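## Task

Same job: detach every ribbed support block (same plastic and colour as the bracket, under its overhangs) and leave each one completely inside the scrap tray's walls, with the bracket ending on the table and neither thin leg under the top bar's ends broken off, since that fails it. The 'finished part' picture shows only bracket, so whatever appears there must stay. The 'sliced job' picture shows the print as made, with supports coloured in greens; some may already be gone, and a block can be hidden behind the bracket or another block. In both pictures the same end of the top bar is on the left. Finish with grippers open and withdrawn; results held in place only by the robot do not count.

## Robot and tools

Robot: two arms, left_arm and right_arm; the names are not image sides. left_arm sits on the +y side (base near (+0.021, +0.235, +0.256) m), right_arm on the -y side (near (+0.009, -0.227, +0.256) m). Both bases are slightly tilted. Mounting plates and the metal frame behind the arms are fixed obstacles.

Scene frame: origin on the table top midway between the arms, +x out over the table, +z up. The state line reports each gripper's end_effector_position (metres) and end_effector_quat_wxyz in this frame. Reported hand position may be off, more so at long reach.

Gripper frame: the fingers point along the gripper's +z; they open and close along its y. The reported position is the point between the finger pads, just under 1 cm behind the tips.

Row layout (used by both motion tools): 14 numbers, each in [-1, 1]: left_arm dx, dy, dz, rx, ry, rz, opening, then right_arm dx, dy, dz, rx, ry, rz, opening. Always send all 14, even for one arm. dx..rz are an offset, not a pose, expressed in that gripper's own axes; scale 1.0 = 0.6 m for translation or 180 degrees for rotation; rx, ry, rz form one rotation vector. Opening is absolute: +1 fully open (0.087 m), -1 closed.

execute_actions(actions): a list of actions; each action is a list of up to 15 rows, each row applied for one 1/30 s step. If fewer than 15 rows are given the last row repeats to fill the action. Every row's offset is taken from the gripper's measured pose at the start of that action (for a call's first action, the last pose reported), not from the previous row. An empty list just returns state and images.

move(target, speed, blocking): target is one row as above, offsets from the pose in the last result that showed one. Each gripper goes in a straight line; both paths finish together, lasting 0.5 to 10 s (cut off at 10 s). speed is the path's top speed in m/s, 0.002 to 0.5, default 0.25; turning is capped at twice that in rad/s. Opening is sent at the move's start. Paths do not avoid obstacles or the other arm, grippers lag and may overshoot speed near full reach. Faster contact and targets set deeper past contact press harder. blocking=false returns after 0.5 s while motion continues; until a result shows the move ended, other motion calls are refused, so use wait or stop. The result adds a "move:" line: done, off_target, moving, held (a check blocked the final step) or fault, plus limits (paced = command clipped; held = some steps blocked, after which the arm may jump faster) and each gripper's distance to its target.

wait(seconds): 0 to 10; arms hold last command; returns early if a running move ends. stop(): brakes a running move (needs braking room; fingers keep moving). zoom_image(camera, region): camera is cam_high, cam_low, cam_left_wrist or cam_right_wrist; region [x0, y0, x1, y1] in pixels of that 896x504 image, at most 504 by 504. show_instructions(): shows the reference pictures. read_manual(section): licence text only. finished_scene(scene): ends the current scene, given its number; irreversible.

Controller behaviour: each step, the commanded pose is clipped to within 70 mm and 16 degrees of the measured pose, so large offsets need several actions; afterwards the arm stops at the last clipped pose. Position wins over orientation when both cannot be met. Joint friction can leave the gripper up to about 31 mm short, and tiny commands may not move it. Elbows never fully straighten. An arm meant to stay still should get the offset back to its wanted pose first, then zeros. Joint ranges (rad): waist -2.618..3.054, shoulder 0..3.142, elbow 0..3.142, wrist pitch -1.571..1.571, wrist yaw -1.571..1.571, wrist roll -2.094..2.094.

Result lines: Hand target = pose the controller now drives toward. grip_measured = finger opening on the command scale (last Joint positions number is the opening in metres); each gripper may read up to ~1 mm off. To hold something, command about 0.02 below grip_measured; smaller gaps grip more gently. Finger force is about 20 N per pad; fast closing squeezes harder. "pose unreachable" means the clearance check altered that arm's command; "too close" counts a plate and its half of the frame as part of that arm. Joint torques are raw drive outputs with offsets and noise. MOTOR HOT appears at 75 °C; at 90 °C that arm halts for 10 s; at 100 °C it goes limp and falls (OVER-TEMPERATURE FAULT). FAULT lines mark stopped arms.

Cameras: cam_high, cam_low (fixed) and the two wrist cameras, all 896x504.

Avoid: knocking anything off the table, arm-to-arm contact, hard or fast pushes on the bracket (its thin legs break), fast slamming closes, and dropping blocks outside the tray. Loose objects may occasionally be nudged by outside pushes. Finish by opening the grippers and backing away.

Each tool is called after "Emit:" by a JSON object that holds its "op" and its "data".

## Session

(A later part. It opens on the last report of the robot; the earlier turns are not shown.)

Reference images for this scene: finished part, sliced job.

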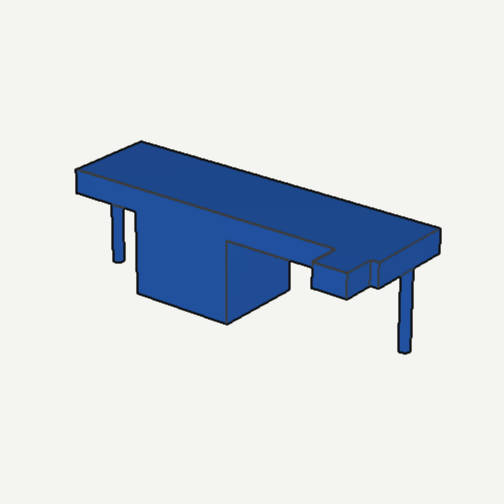

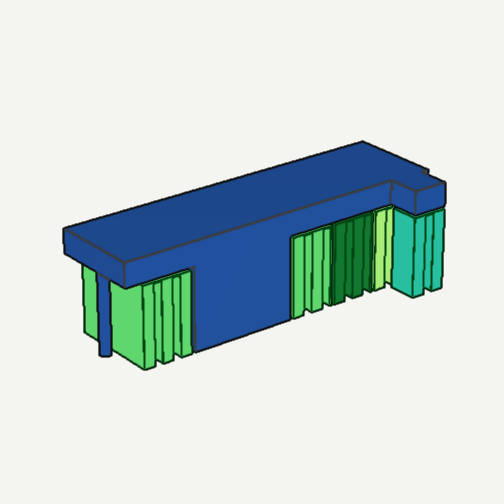

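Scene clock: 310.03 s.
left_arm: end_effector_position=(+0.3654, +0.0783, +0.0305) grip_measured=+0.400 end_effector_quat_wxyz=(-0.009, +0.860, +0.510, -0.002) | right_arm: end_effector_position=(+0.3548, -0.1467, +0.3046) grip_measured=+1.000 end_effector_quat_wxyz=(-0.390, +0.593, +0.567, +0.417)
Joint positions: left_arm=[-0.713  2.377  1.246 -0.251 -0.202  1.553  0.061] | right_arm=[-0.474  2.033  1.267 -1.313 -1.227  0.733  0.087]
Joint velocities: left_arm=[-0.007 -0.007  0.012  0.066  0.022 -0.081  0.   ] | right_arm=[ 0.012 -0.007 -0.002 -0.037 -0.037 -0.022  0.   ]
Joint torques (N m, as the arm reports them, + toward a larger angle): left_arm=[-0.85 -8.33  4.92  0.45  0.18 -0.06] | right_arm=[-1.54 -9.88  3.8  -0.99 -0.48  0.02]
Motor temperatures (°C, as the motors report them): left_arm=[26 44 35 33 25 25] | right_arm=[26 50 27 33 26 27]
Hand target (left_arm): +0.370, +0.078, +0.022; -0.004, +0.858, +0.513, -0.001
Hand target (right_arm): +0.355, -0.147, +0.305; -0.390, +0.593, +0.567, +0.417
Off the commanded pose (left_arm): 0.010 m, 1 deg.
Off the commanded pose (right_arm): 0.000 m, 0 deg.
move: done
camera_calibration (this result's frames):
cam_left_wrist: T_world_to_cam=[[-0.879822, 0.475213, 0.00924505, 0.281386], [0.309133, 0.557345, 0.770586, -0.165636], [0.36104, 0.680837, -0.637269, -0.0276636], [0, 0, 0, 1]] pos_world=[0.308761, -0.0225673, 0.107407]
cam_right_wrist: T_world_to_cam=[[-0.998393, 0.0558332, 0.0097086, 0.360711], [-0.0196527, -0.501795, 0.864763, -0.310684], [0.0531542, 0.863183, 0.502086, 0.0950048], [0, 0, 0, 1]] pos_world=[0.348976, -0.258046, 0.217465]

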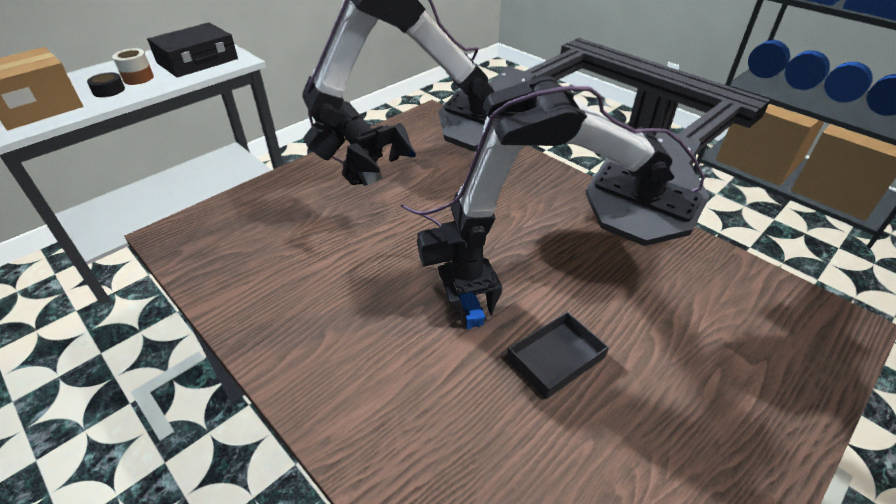

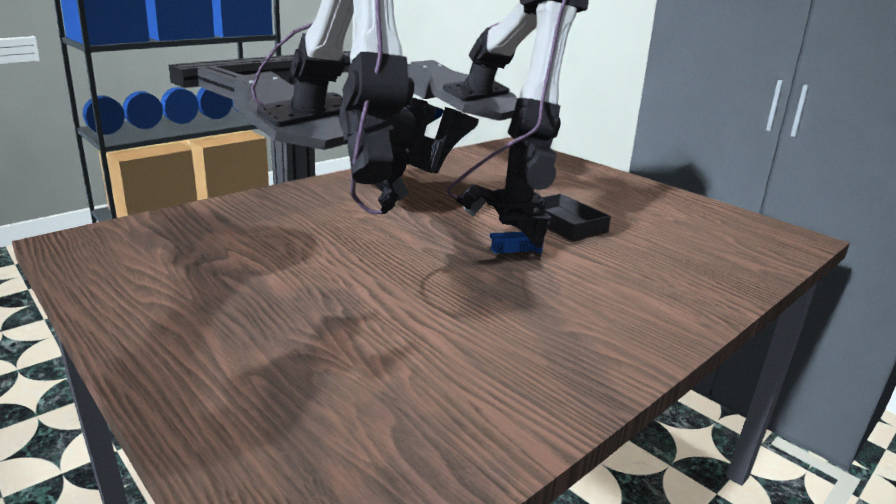

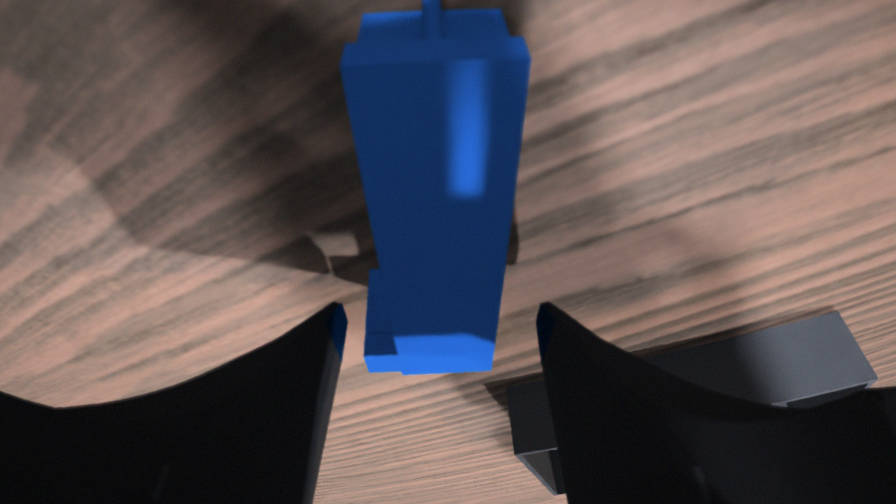

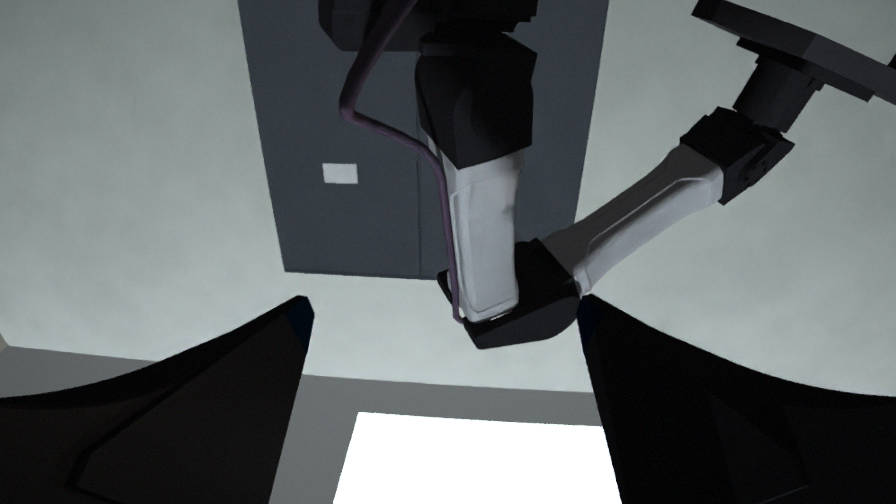

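Emit:
{"op": "execute_actions", "data": {"actions": [[[0,0,0,0,0,0,0.3,0,0,0,0,0,0,1],[0,0,0,0,0,0,0.2,0,0,0,0,0,0,1],[0,0,0,0,0,0,0.1,0,0,0,0,0,0,1],[0,0,0,0,0,0,0.0,0,0,0,0,0,0,1],[0,0,0,0,0,0,-0.08,0,0,0,0,0,0,1],[0,0,0,0,0,0,-0.15,0,0,0,0,0,0,1],[0,0,0,0,0,0,-0.2,0,0,0,0,0,0,1],[0,0,0,0,0,0,-0.24,0,0,0,0,0,0,1],[0,0,0,0,0,0,-0.27,0,0,0,0,0,0,1],[0,0,0,0,0,0,-0.29,0,0,0,0,0,0,1],[0,0,0,0,0,0,-0.31,0,0,0,0,0,0,1],[0,0,0,0,0,0,-0.33,0,0,0,0,0,0,1],[0,0,0,0,0,0,-0.345,0,0,0,0,0,0,1],[0,0,0,0,0,0,-0.36,0,0,0,0,0,0,1],[0,0,0,0,0,0,-0.36,0,0,0,0,0,0,1]]]}}

Emit:
{"op": "wait", "data": {"seconds": 0.3}}

Scene clock: 330.13 s.
left_arm: end_effector_position=(+0.3665, +0.0777, +0.0306) grip_measured=-0.147 end_effector_quat_wxyz=(-0.007, +0.860, +0.510, -0.001) | right_arm: end_effector_position=(+0.3548, -0.1467, +0.3046) grip_measured=+1.000 end_effector_quat_wxyz=(-0.390, +0.593, +0.567, +0.417)
Joint positions: left_arm=[-0.713  2.377  1.247 -0.248 -0.202  1.554  0.037] | right_arm=[-0.474  2.033  1.267 -1.313 -1.227  0.733  0.087]
Joint velocities: left_arm=[-0.002 -0.007 -0.002  0.007  0.051  0.007 -0.001] | right_arm=[ 0.007 -0.012  0.017 -0.051 -0.095 -0.051  0.   ]
Joint torques (N m, as the arm reports them, + toward a larger angle): left_arm=[ -2.1  -10.28   3.06   0.25   0.14  -0.17] | right_arm=[-1.5  -9.95  3.74 -0.96 -0.49  0.03]
Motor temperatures (°C, as the motors report them): left_arm=[25 45 35 32 25 25] | right_arm=[26 50 27 33 26 27]
Hand target (left_arm): +0.365, +0.078, +0.031; -0.009, +0.860, +0.510, -0.002
Hand target (right_arm): +0.355, -0.147, +0.305; -0.390, +0.593, +0.567, +0.417
Off the commanded pose (left_arm): 0.001 m, 0 deg.
Off the commanded pose (right_arm): 0.000 m, 0 deg.
camera_calibration (this result's frames):
cam_left_wrist: T_world_to_cam=[[-0.879875, 0.475177, 0.00513522, 0.282819], [0.306346, 0.558928, 0.770553, -0.164831], [0.363278, 0.679563, -0.637356, -0.0283029], [0, 0, 0, 1]] pos_world=[0.309622, -0.0230266, 0.107519]
cam_right_wrist: T_world_to_cam=[[-0.998393, 0.0558332, 0.0097086, 0.360711], [-0.0196527, -0.501795, 0.864763, -0.310684], [0.0531542, 0.863183, 0.502086, 0.0950048], [0, 0, 0, 1]] pos_world=[0.348976, -0.258046, 0.217465]

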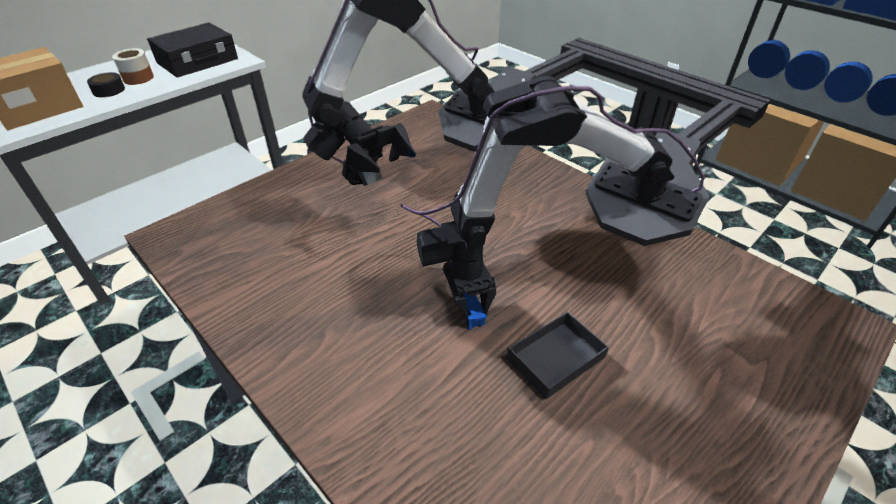

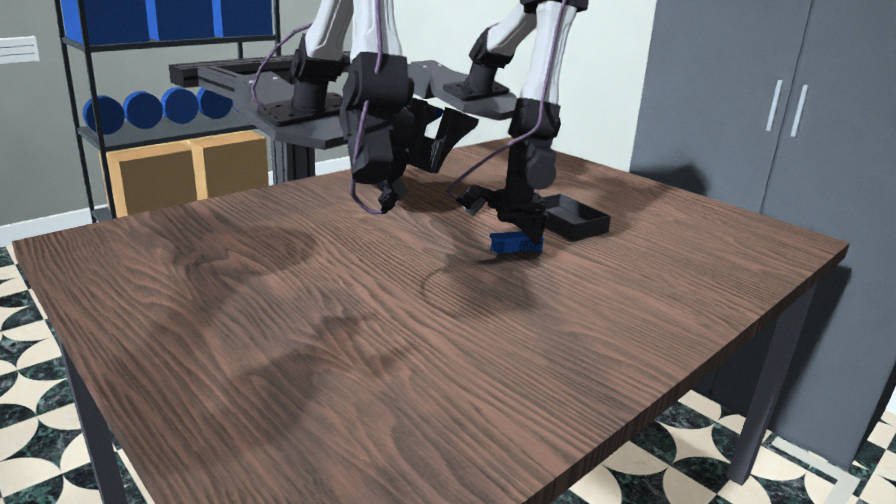

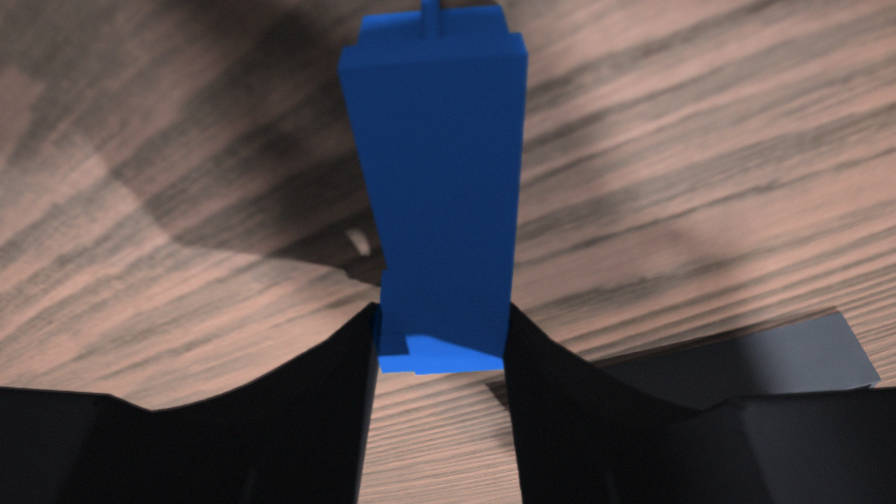

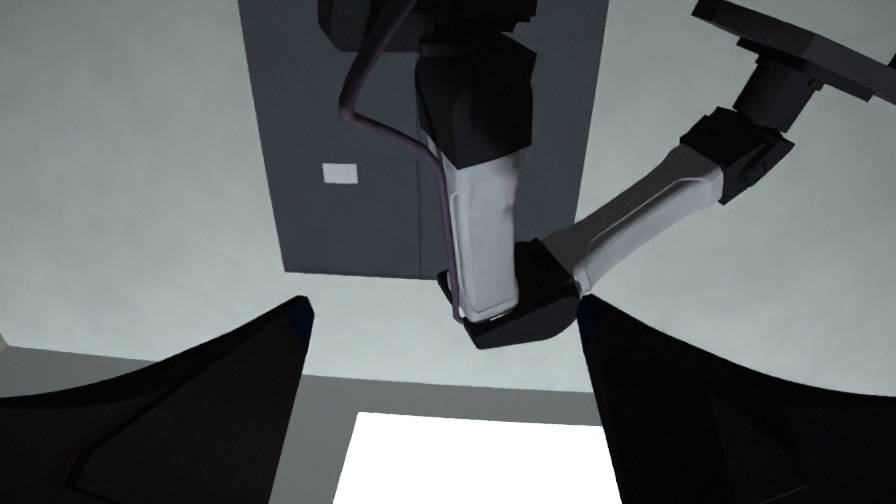

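Scene clock: 330.43 s.
left_arm: end_effector_position=(+0.3665, +0.0777, +0.0306) grip_measured=-0.147 end_effector_quat_wxyz=(-0.007, +0.860, +0.510, -0.001) | right_arm: end_effector_position=(+0.3548, -0.1467, +0.3046) grip_measured=+1.000 end_effector_quat_wxyz=(-0.390, +0.593, +0.567, +0.417)
Joint positions: left_arm=[-0.713  2.377  1.247 -0.248 -0.202  1.554  0.037] | right_arm=[-0.474  2.033  1.267 -1.313 -1.227  0.733  0.087]
Joint velocities: left_arm=[-0.007  0.002 -0.012  0.037  0.022 -0.037  0.   ] | right_arm=[-0.002  0.007 -0.002 -0.066  0.081 -0.066  0.   ]
Joint torques (N m, as the arm reports them, + toward a larger angle): left_arm=[ -2.11 -10.25   3.05   0.27   0.14  -0.18] | right_arm=[-1.54 -9.97  3.75 -0.95 -0.49  0.05]
Motor temperatures (°C, as the motors report them): left_arm=[25 45 35 32 25 25] | right_arm=[26 50 27 33 26 27]
Hand target (left_arm): +0.365, +0.078, +0.031; -0.009, +0.860, +0.510, -0.002
Hand target (right_arm): +0.355, -0.147, +0.305; -0.390, +0.593, +0.567, +0.417
Off the commanded pose (left_arm): 0.001 m, 0 deg.
Off the commanded pose (right_arm): 0.000 m, 0 deg.
wait: 0.30 s; at rest by 0.17 s
camera_calibration (this result's frames):
cam_left_wrist: T_world_to_cam=[[-0.879875, 0.475177, 0.00513522, 0.282819], [0.306346, 0.558928, 0.770553, -0.164831], [0.363278, 0.679563, -0.637356, -0.0283029], [0, 0, 0, 1]] pos_world=[0.309622, -0.0230266, 0.107519]
cam_right_wrist: T_world_to_cam=[[-0.998393, 0.0558332, 0.0097086, 0.360711], [-0.0196527, -0.501795, 0.864763, -0.310684], [0.0531542, 0.863183, 0.502086, 0.0950048], [0, 0, 0, 1]] pos_world=[0.348976, -0.258046, 0.217465]

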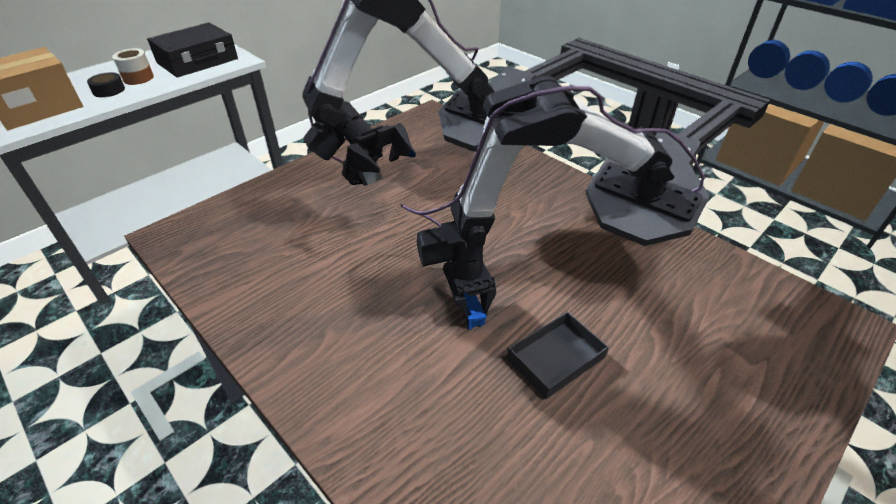

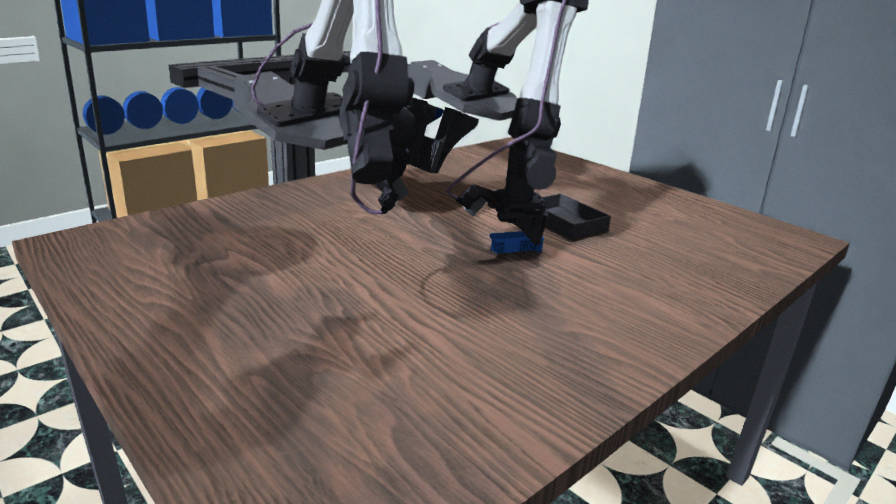

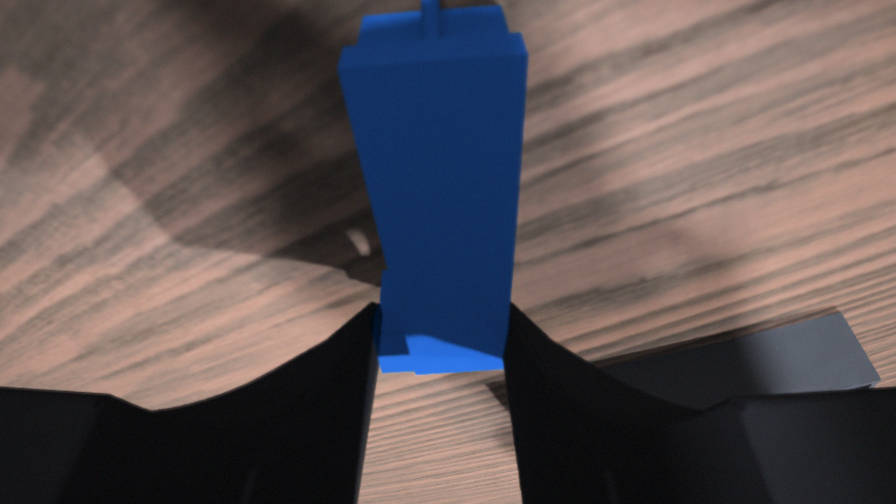

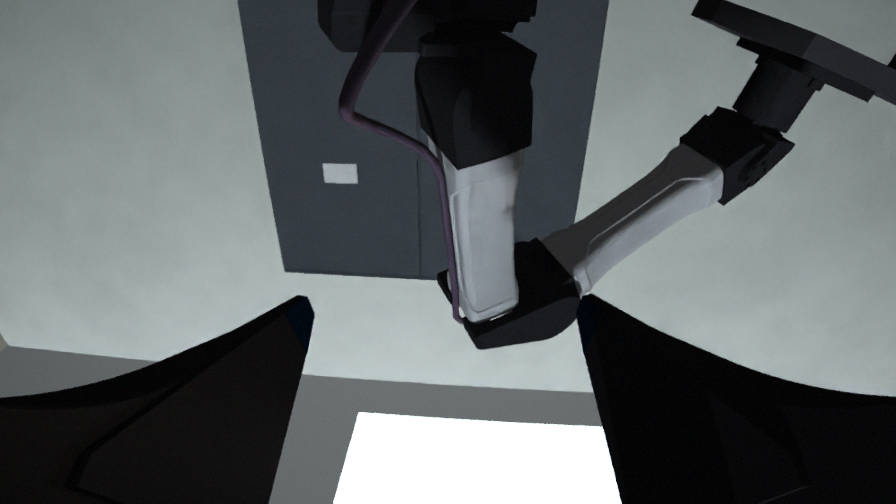

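Emit:
{"op": "execute_actions", "data": {"actions": [[[0,0,0,0,0,0,-0.1,0,0,0,0,0,0,1],[0,0,0,0,0,0,-0.05,0,0,0,0,0,0,1],[0,0,0,0,0,0,0.0,0,0,0,0,0,0,1],[0,0,0,0,0,0,0.05,0,0,0,0,0,0,1],[0,0,0,0,0,0,0.1,0,0,0,0,0,0,1],[0,0,0,0,0,0,0.15,0,0,0,0,0,0,1],[0,0,0,0,0,0,0.2,0,0,0,0,0,0,1],[0,0,0,0,0,0,0.2,0,0,0,0,0,0,1]]]}}

Scene clock: 353.23 s.
left_arm: end_effector_position=(+0.3665, +0.0777, +0.0306) grip_measured=+0.200 end_effector_quat_wxyz=(-0.007, +0.860, +0.510, -0.001) | right_arm: end_effector_position=(+0.3548, -0.1467, +0.3046) grip_measured=+1.000 end_effector_quat_wxyz=(-0.390, +0.593, +0.567, +0.417)
Joint positions: left_arm=[-0.713  2.377  1.247 -0.248 -0.202  1.554  0.052] | right_arm=[-0.474  2.033  1.267 -1.313 -1.227  0.733  0.087]
Joint velocities: left_arm=[-0.007 -0.007  0.002  0.007  0.037  0.022 -0.   ] | right_arm=[-0.002 -0.002  0.002 -0.007 -0.081  0.037  0.   ]
Joint torques (N m, as the arm reports them, + toward a larger angle): left_arm=[ -2.13 -10.27   3.11   0.29   0.1   -0.14] | right_arm=[ -1.5  -10.01   3.71  -0.94  -0.47   0.02]
Motor temperatures (°C, as the motors report them): left_arm=[26 49 33 32 25 25] | right_arm=[26 50 27 33 26 27]
Hand target (left_arm): +0.366, +0.078, +0.031; -0.007, +0.860, +0.510, -0.001
Hand target (right_arm): +0.355, -0.147, +0.305; -0.390, +0.593, +0.567, +0.417
Off the commanded pose (left_arm): 0.000 m, 0 deg.
Off the commanded pose (right_arm): 0.000 m, 0 deg.
camera_calibration (this result's frames):
cam_left_wrist: T_world_to_cam=[[-0.879875, 0.475177, 0.00513522, 0.282819], [0.306346, 0.558928, 0.770553, -0.164831], [0.363278, 0.679563, -0.637356, -0.0283029], [0, 0, 0, 1]] pos_world=[0.309622, -0.0230266, 0.107519]
cam_right_wrist: T_world_to_cam=[[-0.998393, 0.0558332, 0.0097086, 0.360711], [-0.0196527, -0.501795, 0.864763, -0.310684], [0.0531542, 0.863183, 0.502086, 0.0950048], [0, 0, 0, 1]] pos_world=[0.348976, -0.258046, 0.217465]

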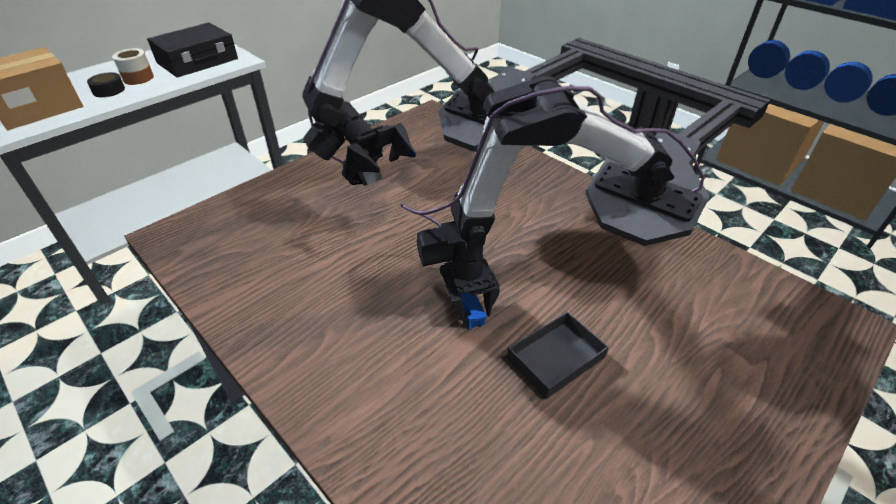

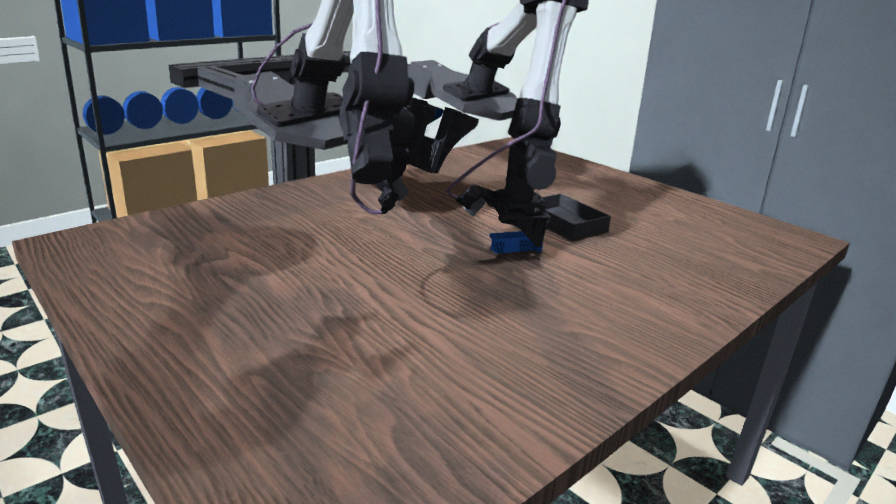

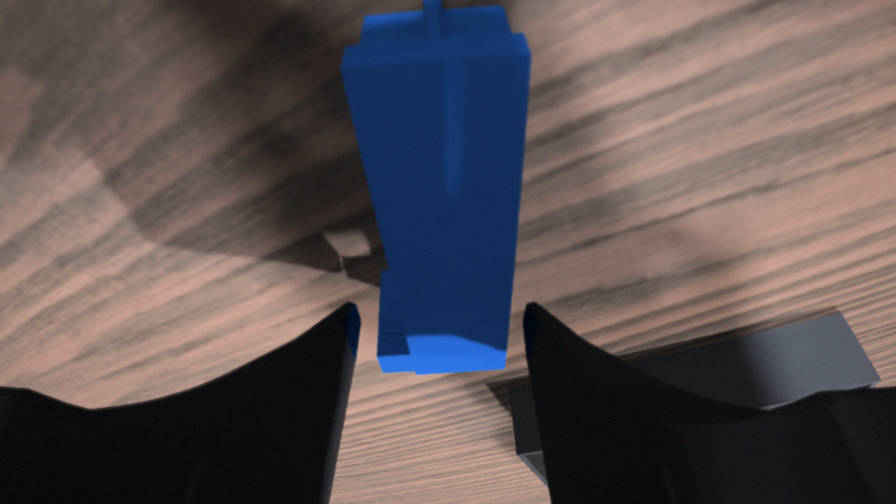

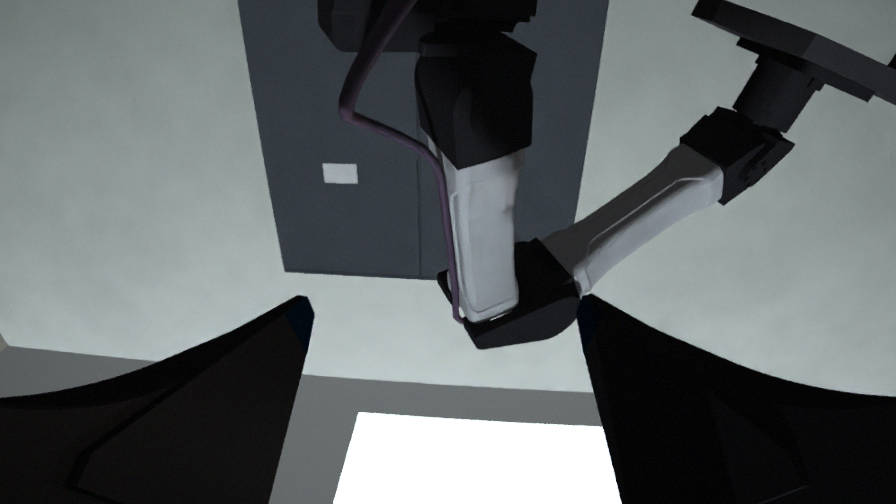

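Emit:
{"op": "move", "data": {"target": [-0.025,-0.007,-0.013,0,0,-0.016,0.2, 0,0,0,0,0,0,1], "speed": 0.03}}

Scene clock: 367.13 s.
left_arm: end_effector_position=(+0.3584, +0.0657, +0.0330) grip_measured=+0.200 end_effector_quat_wxyz=(-0.002, +0.847, +0.532, -0.002) | right_arm: end_effector_position=(+0.3548, -0.1467, +0.3046) grip_measured=+1.000 end_effector_quat_wxyz=(-0.390, +0.593, +0.567, +0.417)
Joint positions: left_arm=[-0.748  2.377  1.247 -0.248 -0.202  1.47   0.052] | right_arm=[-0.474  2.033  1.267 -1.313 -1.227  0.733  0.087]
Joint velocities: left_arm=[ 0.007 -0.017 -0.017 -0.051 -0.037 -0.139  0.   ] | right_arm=[-0.002 -0.007 -0.012 -0.007  0.007  0.022  0.   ]
Joint torques (N m, as the arm reports them, + toward a larger angle): left_arm=[ -2.86 -11.44   2.3    0.17   0.03  -0.21] | right_arm=[ -1.6  -10.03   3.78  -0.98  -0.49   0.05]
Motor temperatures (°C, as the motors report them): left_arm=[26 50 33 31 25 25] | right_arm=[26 50 27 32 26 27]
Hand target (left_arm): +0.356, +0.066, +0.038; -0.007, +0.847, +0.532, -0.001
Hand target (right_arm): +0.355, -0.147, +0.305; -0.390, +0.593, +0.567, +0.417
Off the commanded pose (left_arm): 0.006 m, 1 deg.
Off the commanded pose (right_arm): 0.000 m, 0 deg.
move: done
camera_calibration (this result's frames):
cam_left_wrist: T_world_to_cam=[[-0.902629, 0.430416, -0.00148248, 0.292718], [0.275511, 0.580415, 0.766298, -0.147679], [0.330688, 0.691274, -0.642484, -0.00457498], [0, 0, 0, 1]] pos_world=[0.306416, -0.0371128, 0.110661]
cam_right_wrist: T_world_to_cam=[[-0.998393, 0.0558332, 0.0097086, 0.360711], [-0.0196527, -0.501795, 0.864763, -0.310684], [0.0531542, 0.863183, 0.502086, 0.0950048], [0, 0, 0, 1]] pos_world=[0.348976, -0.258046, 0.217465]

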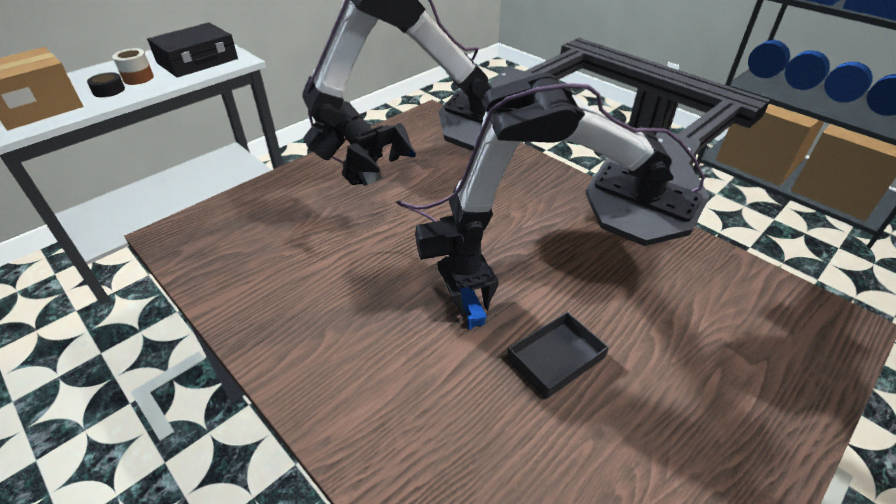

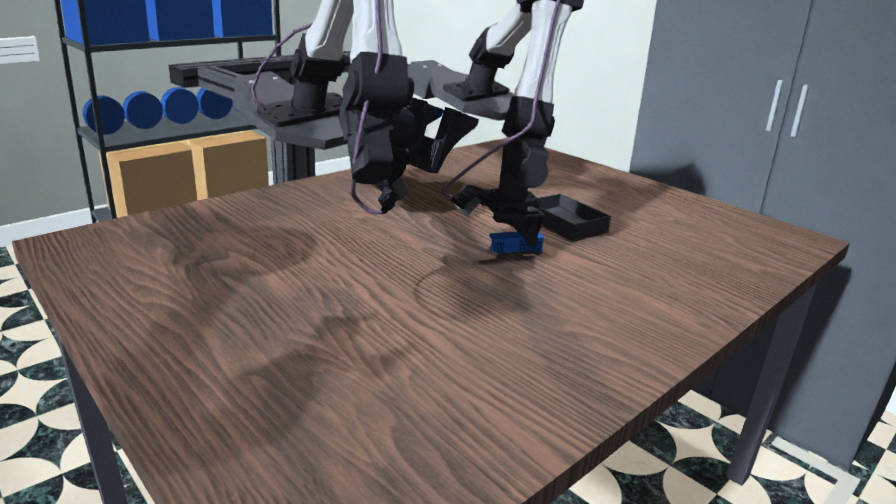

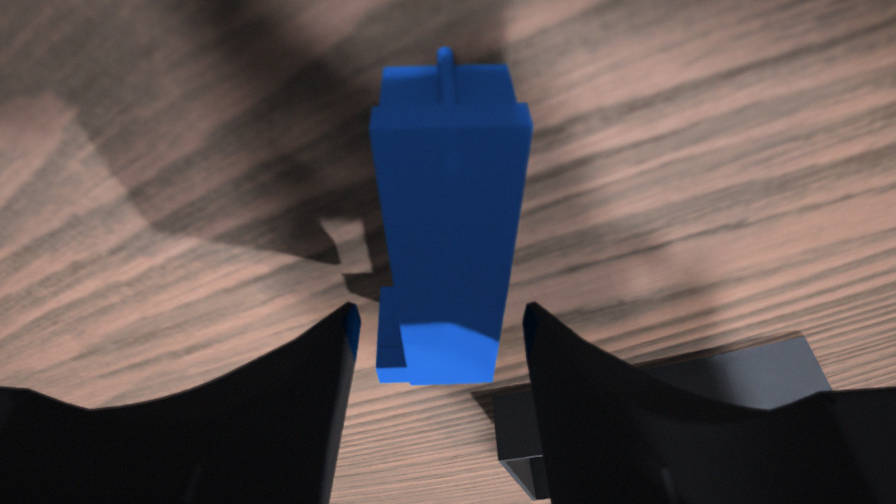

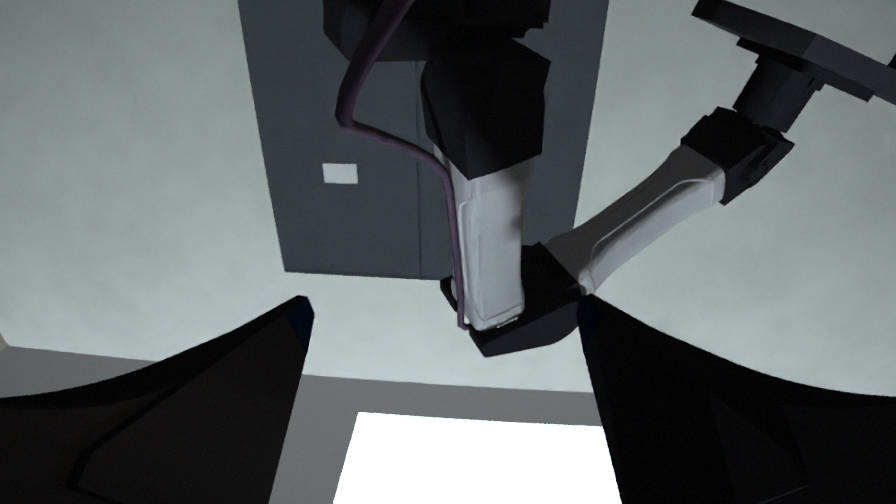

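Emit:
{"op": "execute_actions", "data": {"actions": [[[0,0,0,0,0,0,0.1,0,0,0,0,0,0,1],[0,0,0,0,0,0,0.02,0,0,0,0,0,0,1],[0,0,0,0,0,0,-0.05,0,0,0,0,0,0,1],[0,0,0,0,0,0,-0.11,0,0,0,0,0,0,1],[0,0,0,0,0,0,-0.16,0,0,0,0,0,0,1],[0,0,0,0,0,0,-0.2,0,0,0,0,0,0,1],[0,0,0,0,0,0,-0.23,0,0,0,0,0,0,1],[0,0,0,0,0,0,-0.26,0,0,0,0,0,0,1],[0,0,0,0,0,0,-0.285,0,0,0,0,0,0,1],[0,0,0,0,0,0,-0.31,0,0,0,0,0,0,1],[0,0,0,0,0,0,-0.33,0,0,0,0,0,0,1],[0,0,0,0,0,0,-0.35,0,0,0,0,0,0,1],[0,0,0,0,0,0,-0.365,0,0,0,0,0,0,1],[0,0,0,0,0,0,-0.38,0,0,0,0,0,0,1],[0,0,0,0,0,0,-0.38,0,0,0,0,0,0,1]]]}}

Scene clock: 375.10 s.
left_arm: end_effector_position=(+0.3583, +0.0657, +0.0330) grip_measured=-0.364 end_effector_quat_wxyz=(-0.002, +0.846, +0.533, -0.002) | right_arm: end_effector_position=(+0.3548, -0.1467, +0.3046) grip_measured=+1.000 end_effector_quat_wxyz=(-0.390, +0.593, +0.567, +0.417)
Joint positions: left_arm=[-0.748  2.377  1.247 -0.248 -0.202  1.467  0.028] | right_arm=[-0.474  2.033  1.267 -1.313 -1.227  0.733  0.087]
Joint velocities: left_arm=[-0.007 -0.007  0.012  0.051  0.037 -0.051 -0.   ] | right_arm=[-0.017  0.002 -0.007 -0.022 -0.066  0.066  0.   ]
Joint torques (N m, as the arm reports them, + toward a larger angle): left_arm=[ -2.16 -10.36   3.11   0.31   0.15  -0.12] | right_arm=[-1.57 -9.96  3.78 -0.97 -0.52  0.03]
Motor temperatures (°C, as the motors report them): left_arm=[26 52 33 31 25 25] | right_arm=[26 50 27 32 26 27]
Hand target (left_arm): +0.358, +0.066, +0.033; -0.002, +0.847, +0.532, -0.002
Hand target (right_arm): +0.355, -0.147, +0.305; -0.390, +0.593, +0.567, +0.417
Off the commanded pose (left_arm): 0.000 m, 0 deg.
Off the commanded pose (right_arm): 0.000 m, 0 deg.
camera_calibration (this result's frames):
cam_left_wrist: T_world_to_cam=[[-0.903939, 0.42766, -0.00148011, 0.293241], [0.273734, 0.581239, 0.76631, -0.147098], [0.32858, 0.692292, -0.642469, -0.00388705], [0, 0, 0, 1]] pos_world=[0.306615, -0.0372173, 0.11066]
cam_right_wrist: T_world_to_cam=[[-0.998393, 0.0558332, 0.0097086, 0.360711], [-0.0196527, -0.501795, 0.864763, -0.310684], [0.0531542, 0.863183, 0.502086, 0.0950048], [0, 0, 0, 1]] pos_world=[0.348976, -0.258046, 0.217465]

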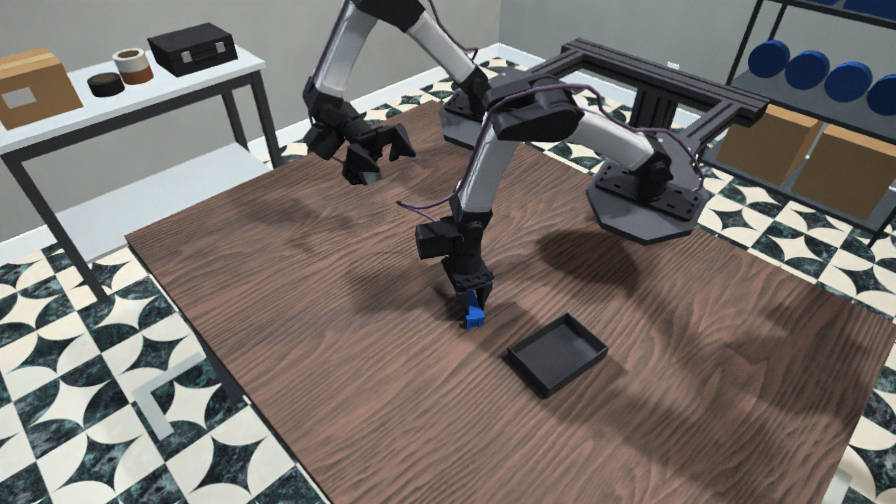

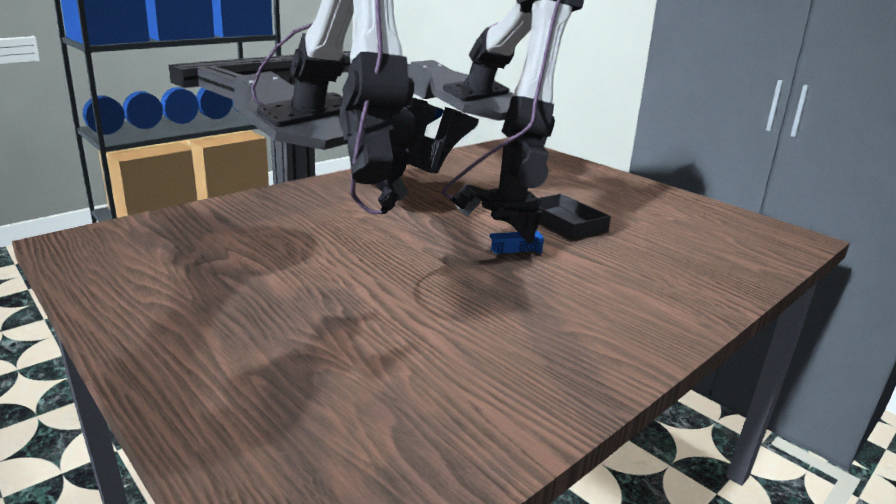

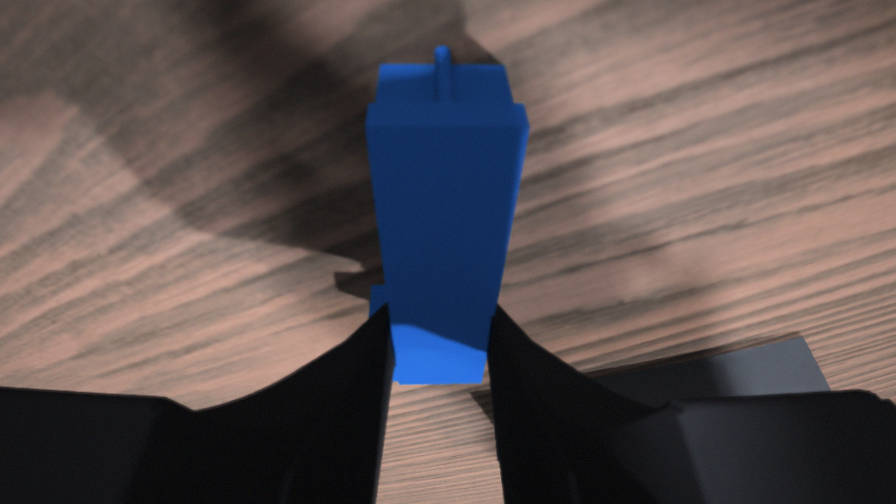

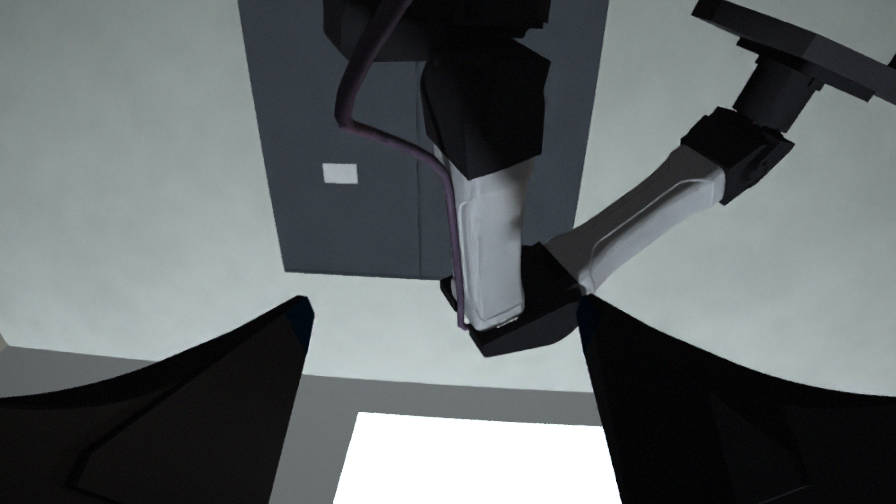

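Emit:
{"op": "zoom_image", "data": {"camera": "cam_left_wrist", "region": [340, 30, 560, 150]}}

Emit:
{"op": "zoom_image", "data": {"camera": "cam_left_wrist", "region": [360, 270, 520, 400]}}

Region (340, 30, 560, 150) of cam_left_wrist's 896x504 image, scaled by 2.291, with more detail than that image has; it fills the top 275 rows of this view, and the rest is white.

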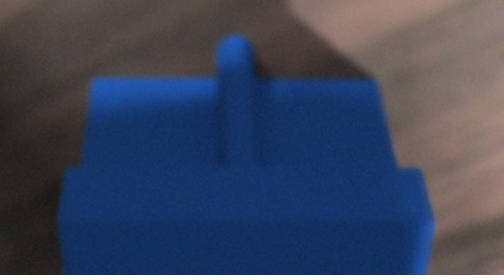

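Region (360, 270, 520, 400) of cam_left_wrist's 896x504 image, scaled by 3.150, with more detail than that image has; it fills the top 410 rows of this view, and the rest is white.

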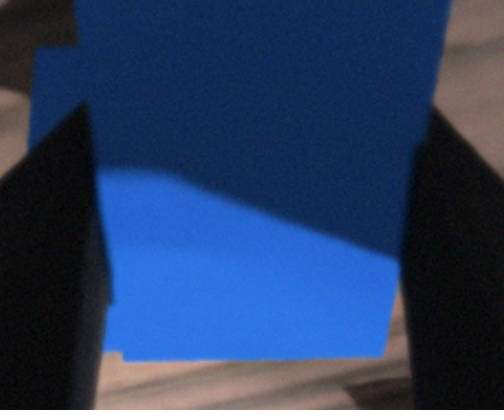

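Emit:
{"op": "move", "data": {"target": [0,0,-0.075,0,0,0,-0.39, 0,0,0,0,0,0,1], "speed": 0.07}}

Scene clock: 396.03 s.
left_arm: end_effector_position=(+0.3743, +0.0595, +0.0779) grip_measured=-0.364 end_effector_quat_wxyz=(+0.016, +0.843, +0.537, +0.005) | right_arm: end_effector_position=(+0.3548, -0.1467, +0.3046) grip_measured=+1.000 end_effector_quat_wxyz=(-0.390, +0.593, +0.567, +0.417)
Joint positions: left_arm=[-0.763  2.246  1.247 -0.341 -0.202  1.45   0.028] | right_arm=[-0.474  2.033  1.267 -1.313 -1.227  0.733  0.087]
Joint velocities: left_arm=[ 0.012 -0.002  0.007  0.007 -0.022 -0.022  0.001] | right_arm=[-0.002 -0.002 -0.007  0.007  0.007  0.037  0.   ]
Joint torques (N m, as the arm reports them, + toward a larger angle): left_arm=[ -3.13 -11.02   1.21   0.19   0.08  -0.23] | right_arm=[-1.52 -9.92  3.78 -0.96 -0.49  0.02]
Motor temperatures (°C, as the motors report them): left_arm=[26 53 32 31 25 25] | right_arm=[26 51 27 32 26 27]
Hand target (left_arm): +0.359, +0.065, +0.078; -0.003, +0.846, +0.533, -0.002
Hand target (right_arm): +0.355, -0.147, +0.305; -0.390, +0.593, +0.567, +0.417
Off the commanded pose (left_arm): 0.017 m, 2 deg.
Off the commanded pose (right_arm): 0.000 m, 0 deg.
move: off_target (left_arm)
camera_calibration (this result's frames):
cam_left_wrist: T_world_to_cam=[[-0.907848, 0.417397, -0.0398951, 0.315496], [0.243247, 0.601778, 0.760719, -0.171647], [0.34153, 0.680913, -0.647854, 0.0202842], [0, 0, 0, 1]] pos_world=[0.321247, -0.0422053, 0.156303]
cam_right_wrist: T_world_to_cam=[[-0.998393, 0.0558332, 0.0097086, 0.360711], [-0.0196527, -0.501795, 0.864763, -0.310684], [0.0531542, 0.863183, 0.502086, 0.0950048], [0, 0, 0, 1]] pos_world=[0.348976, -0.258046, 0.217465]

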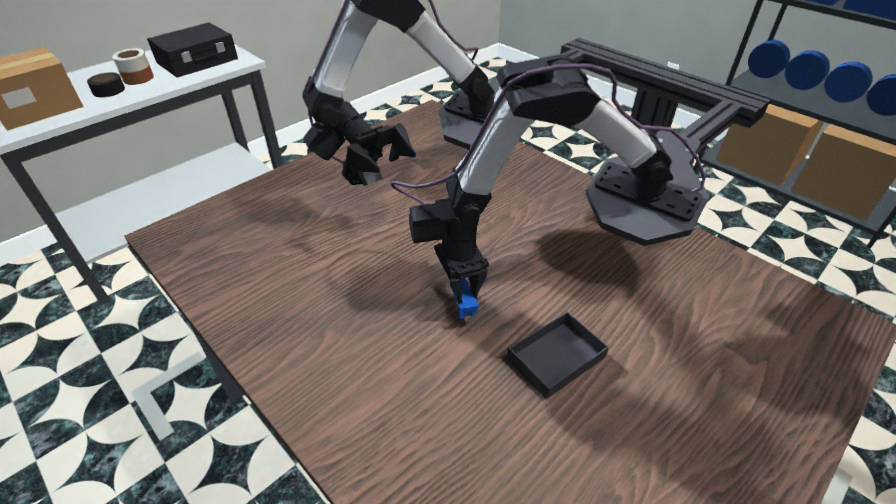

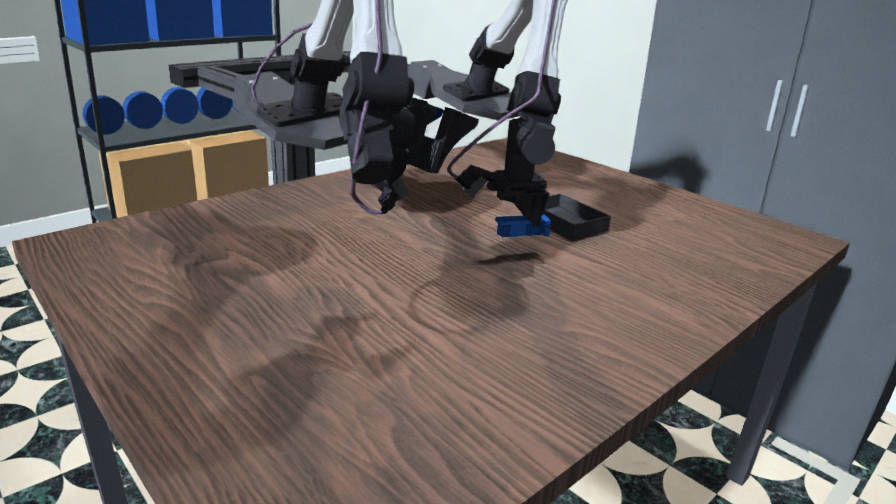

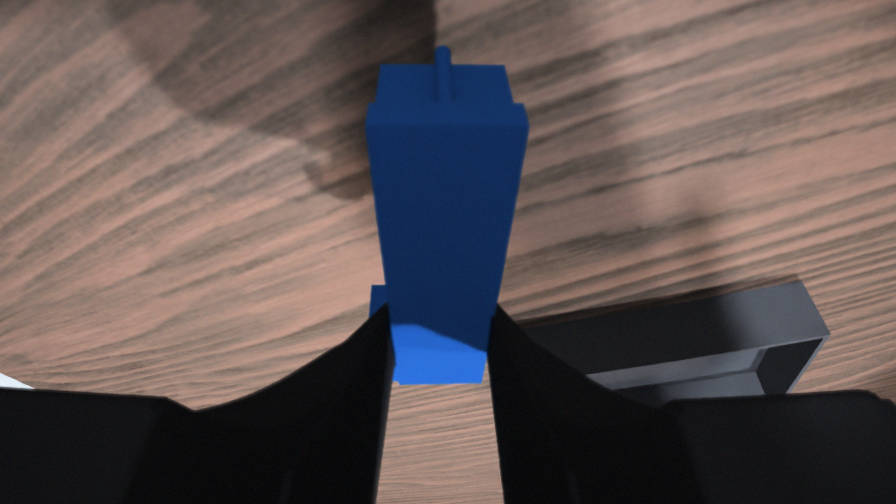

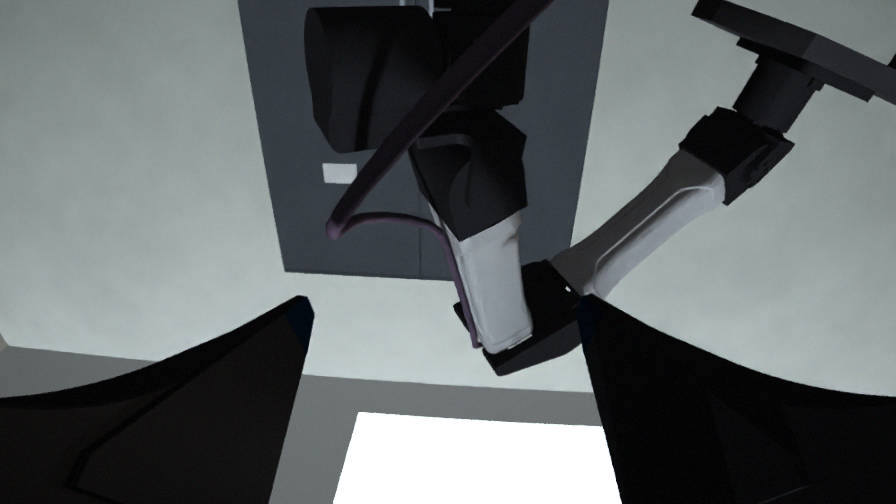

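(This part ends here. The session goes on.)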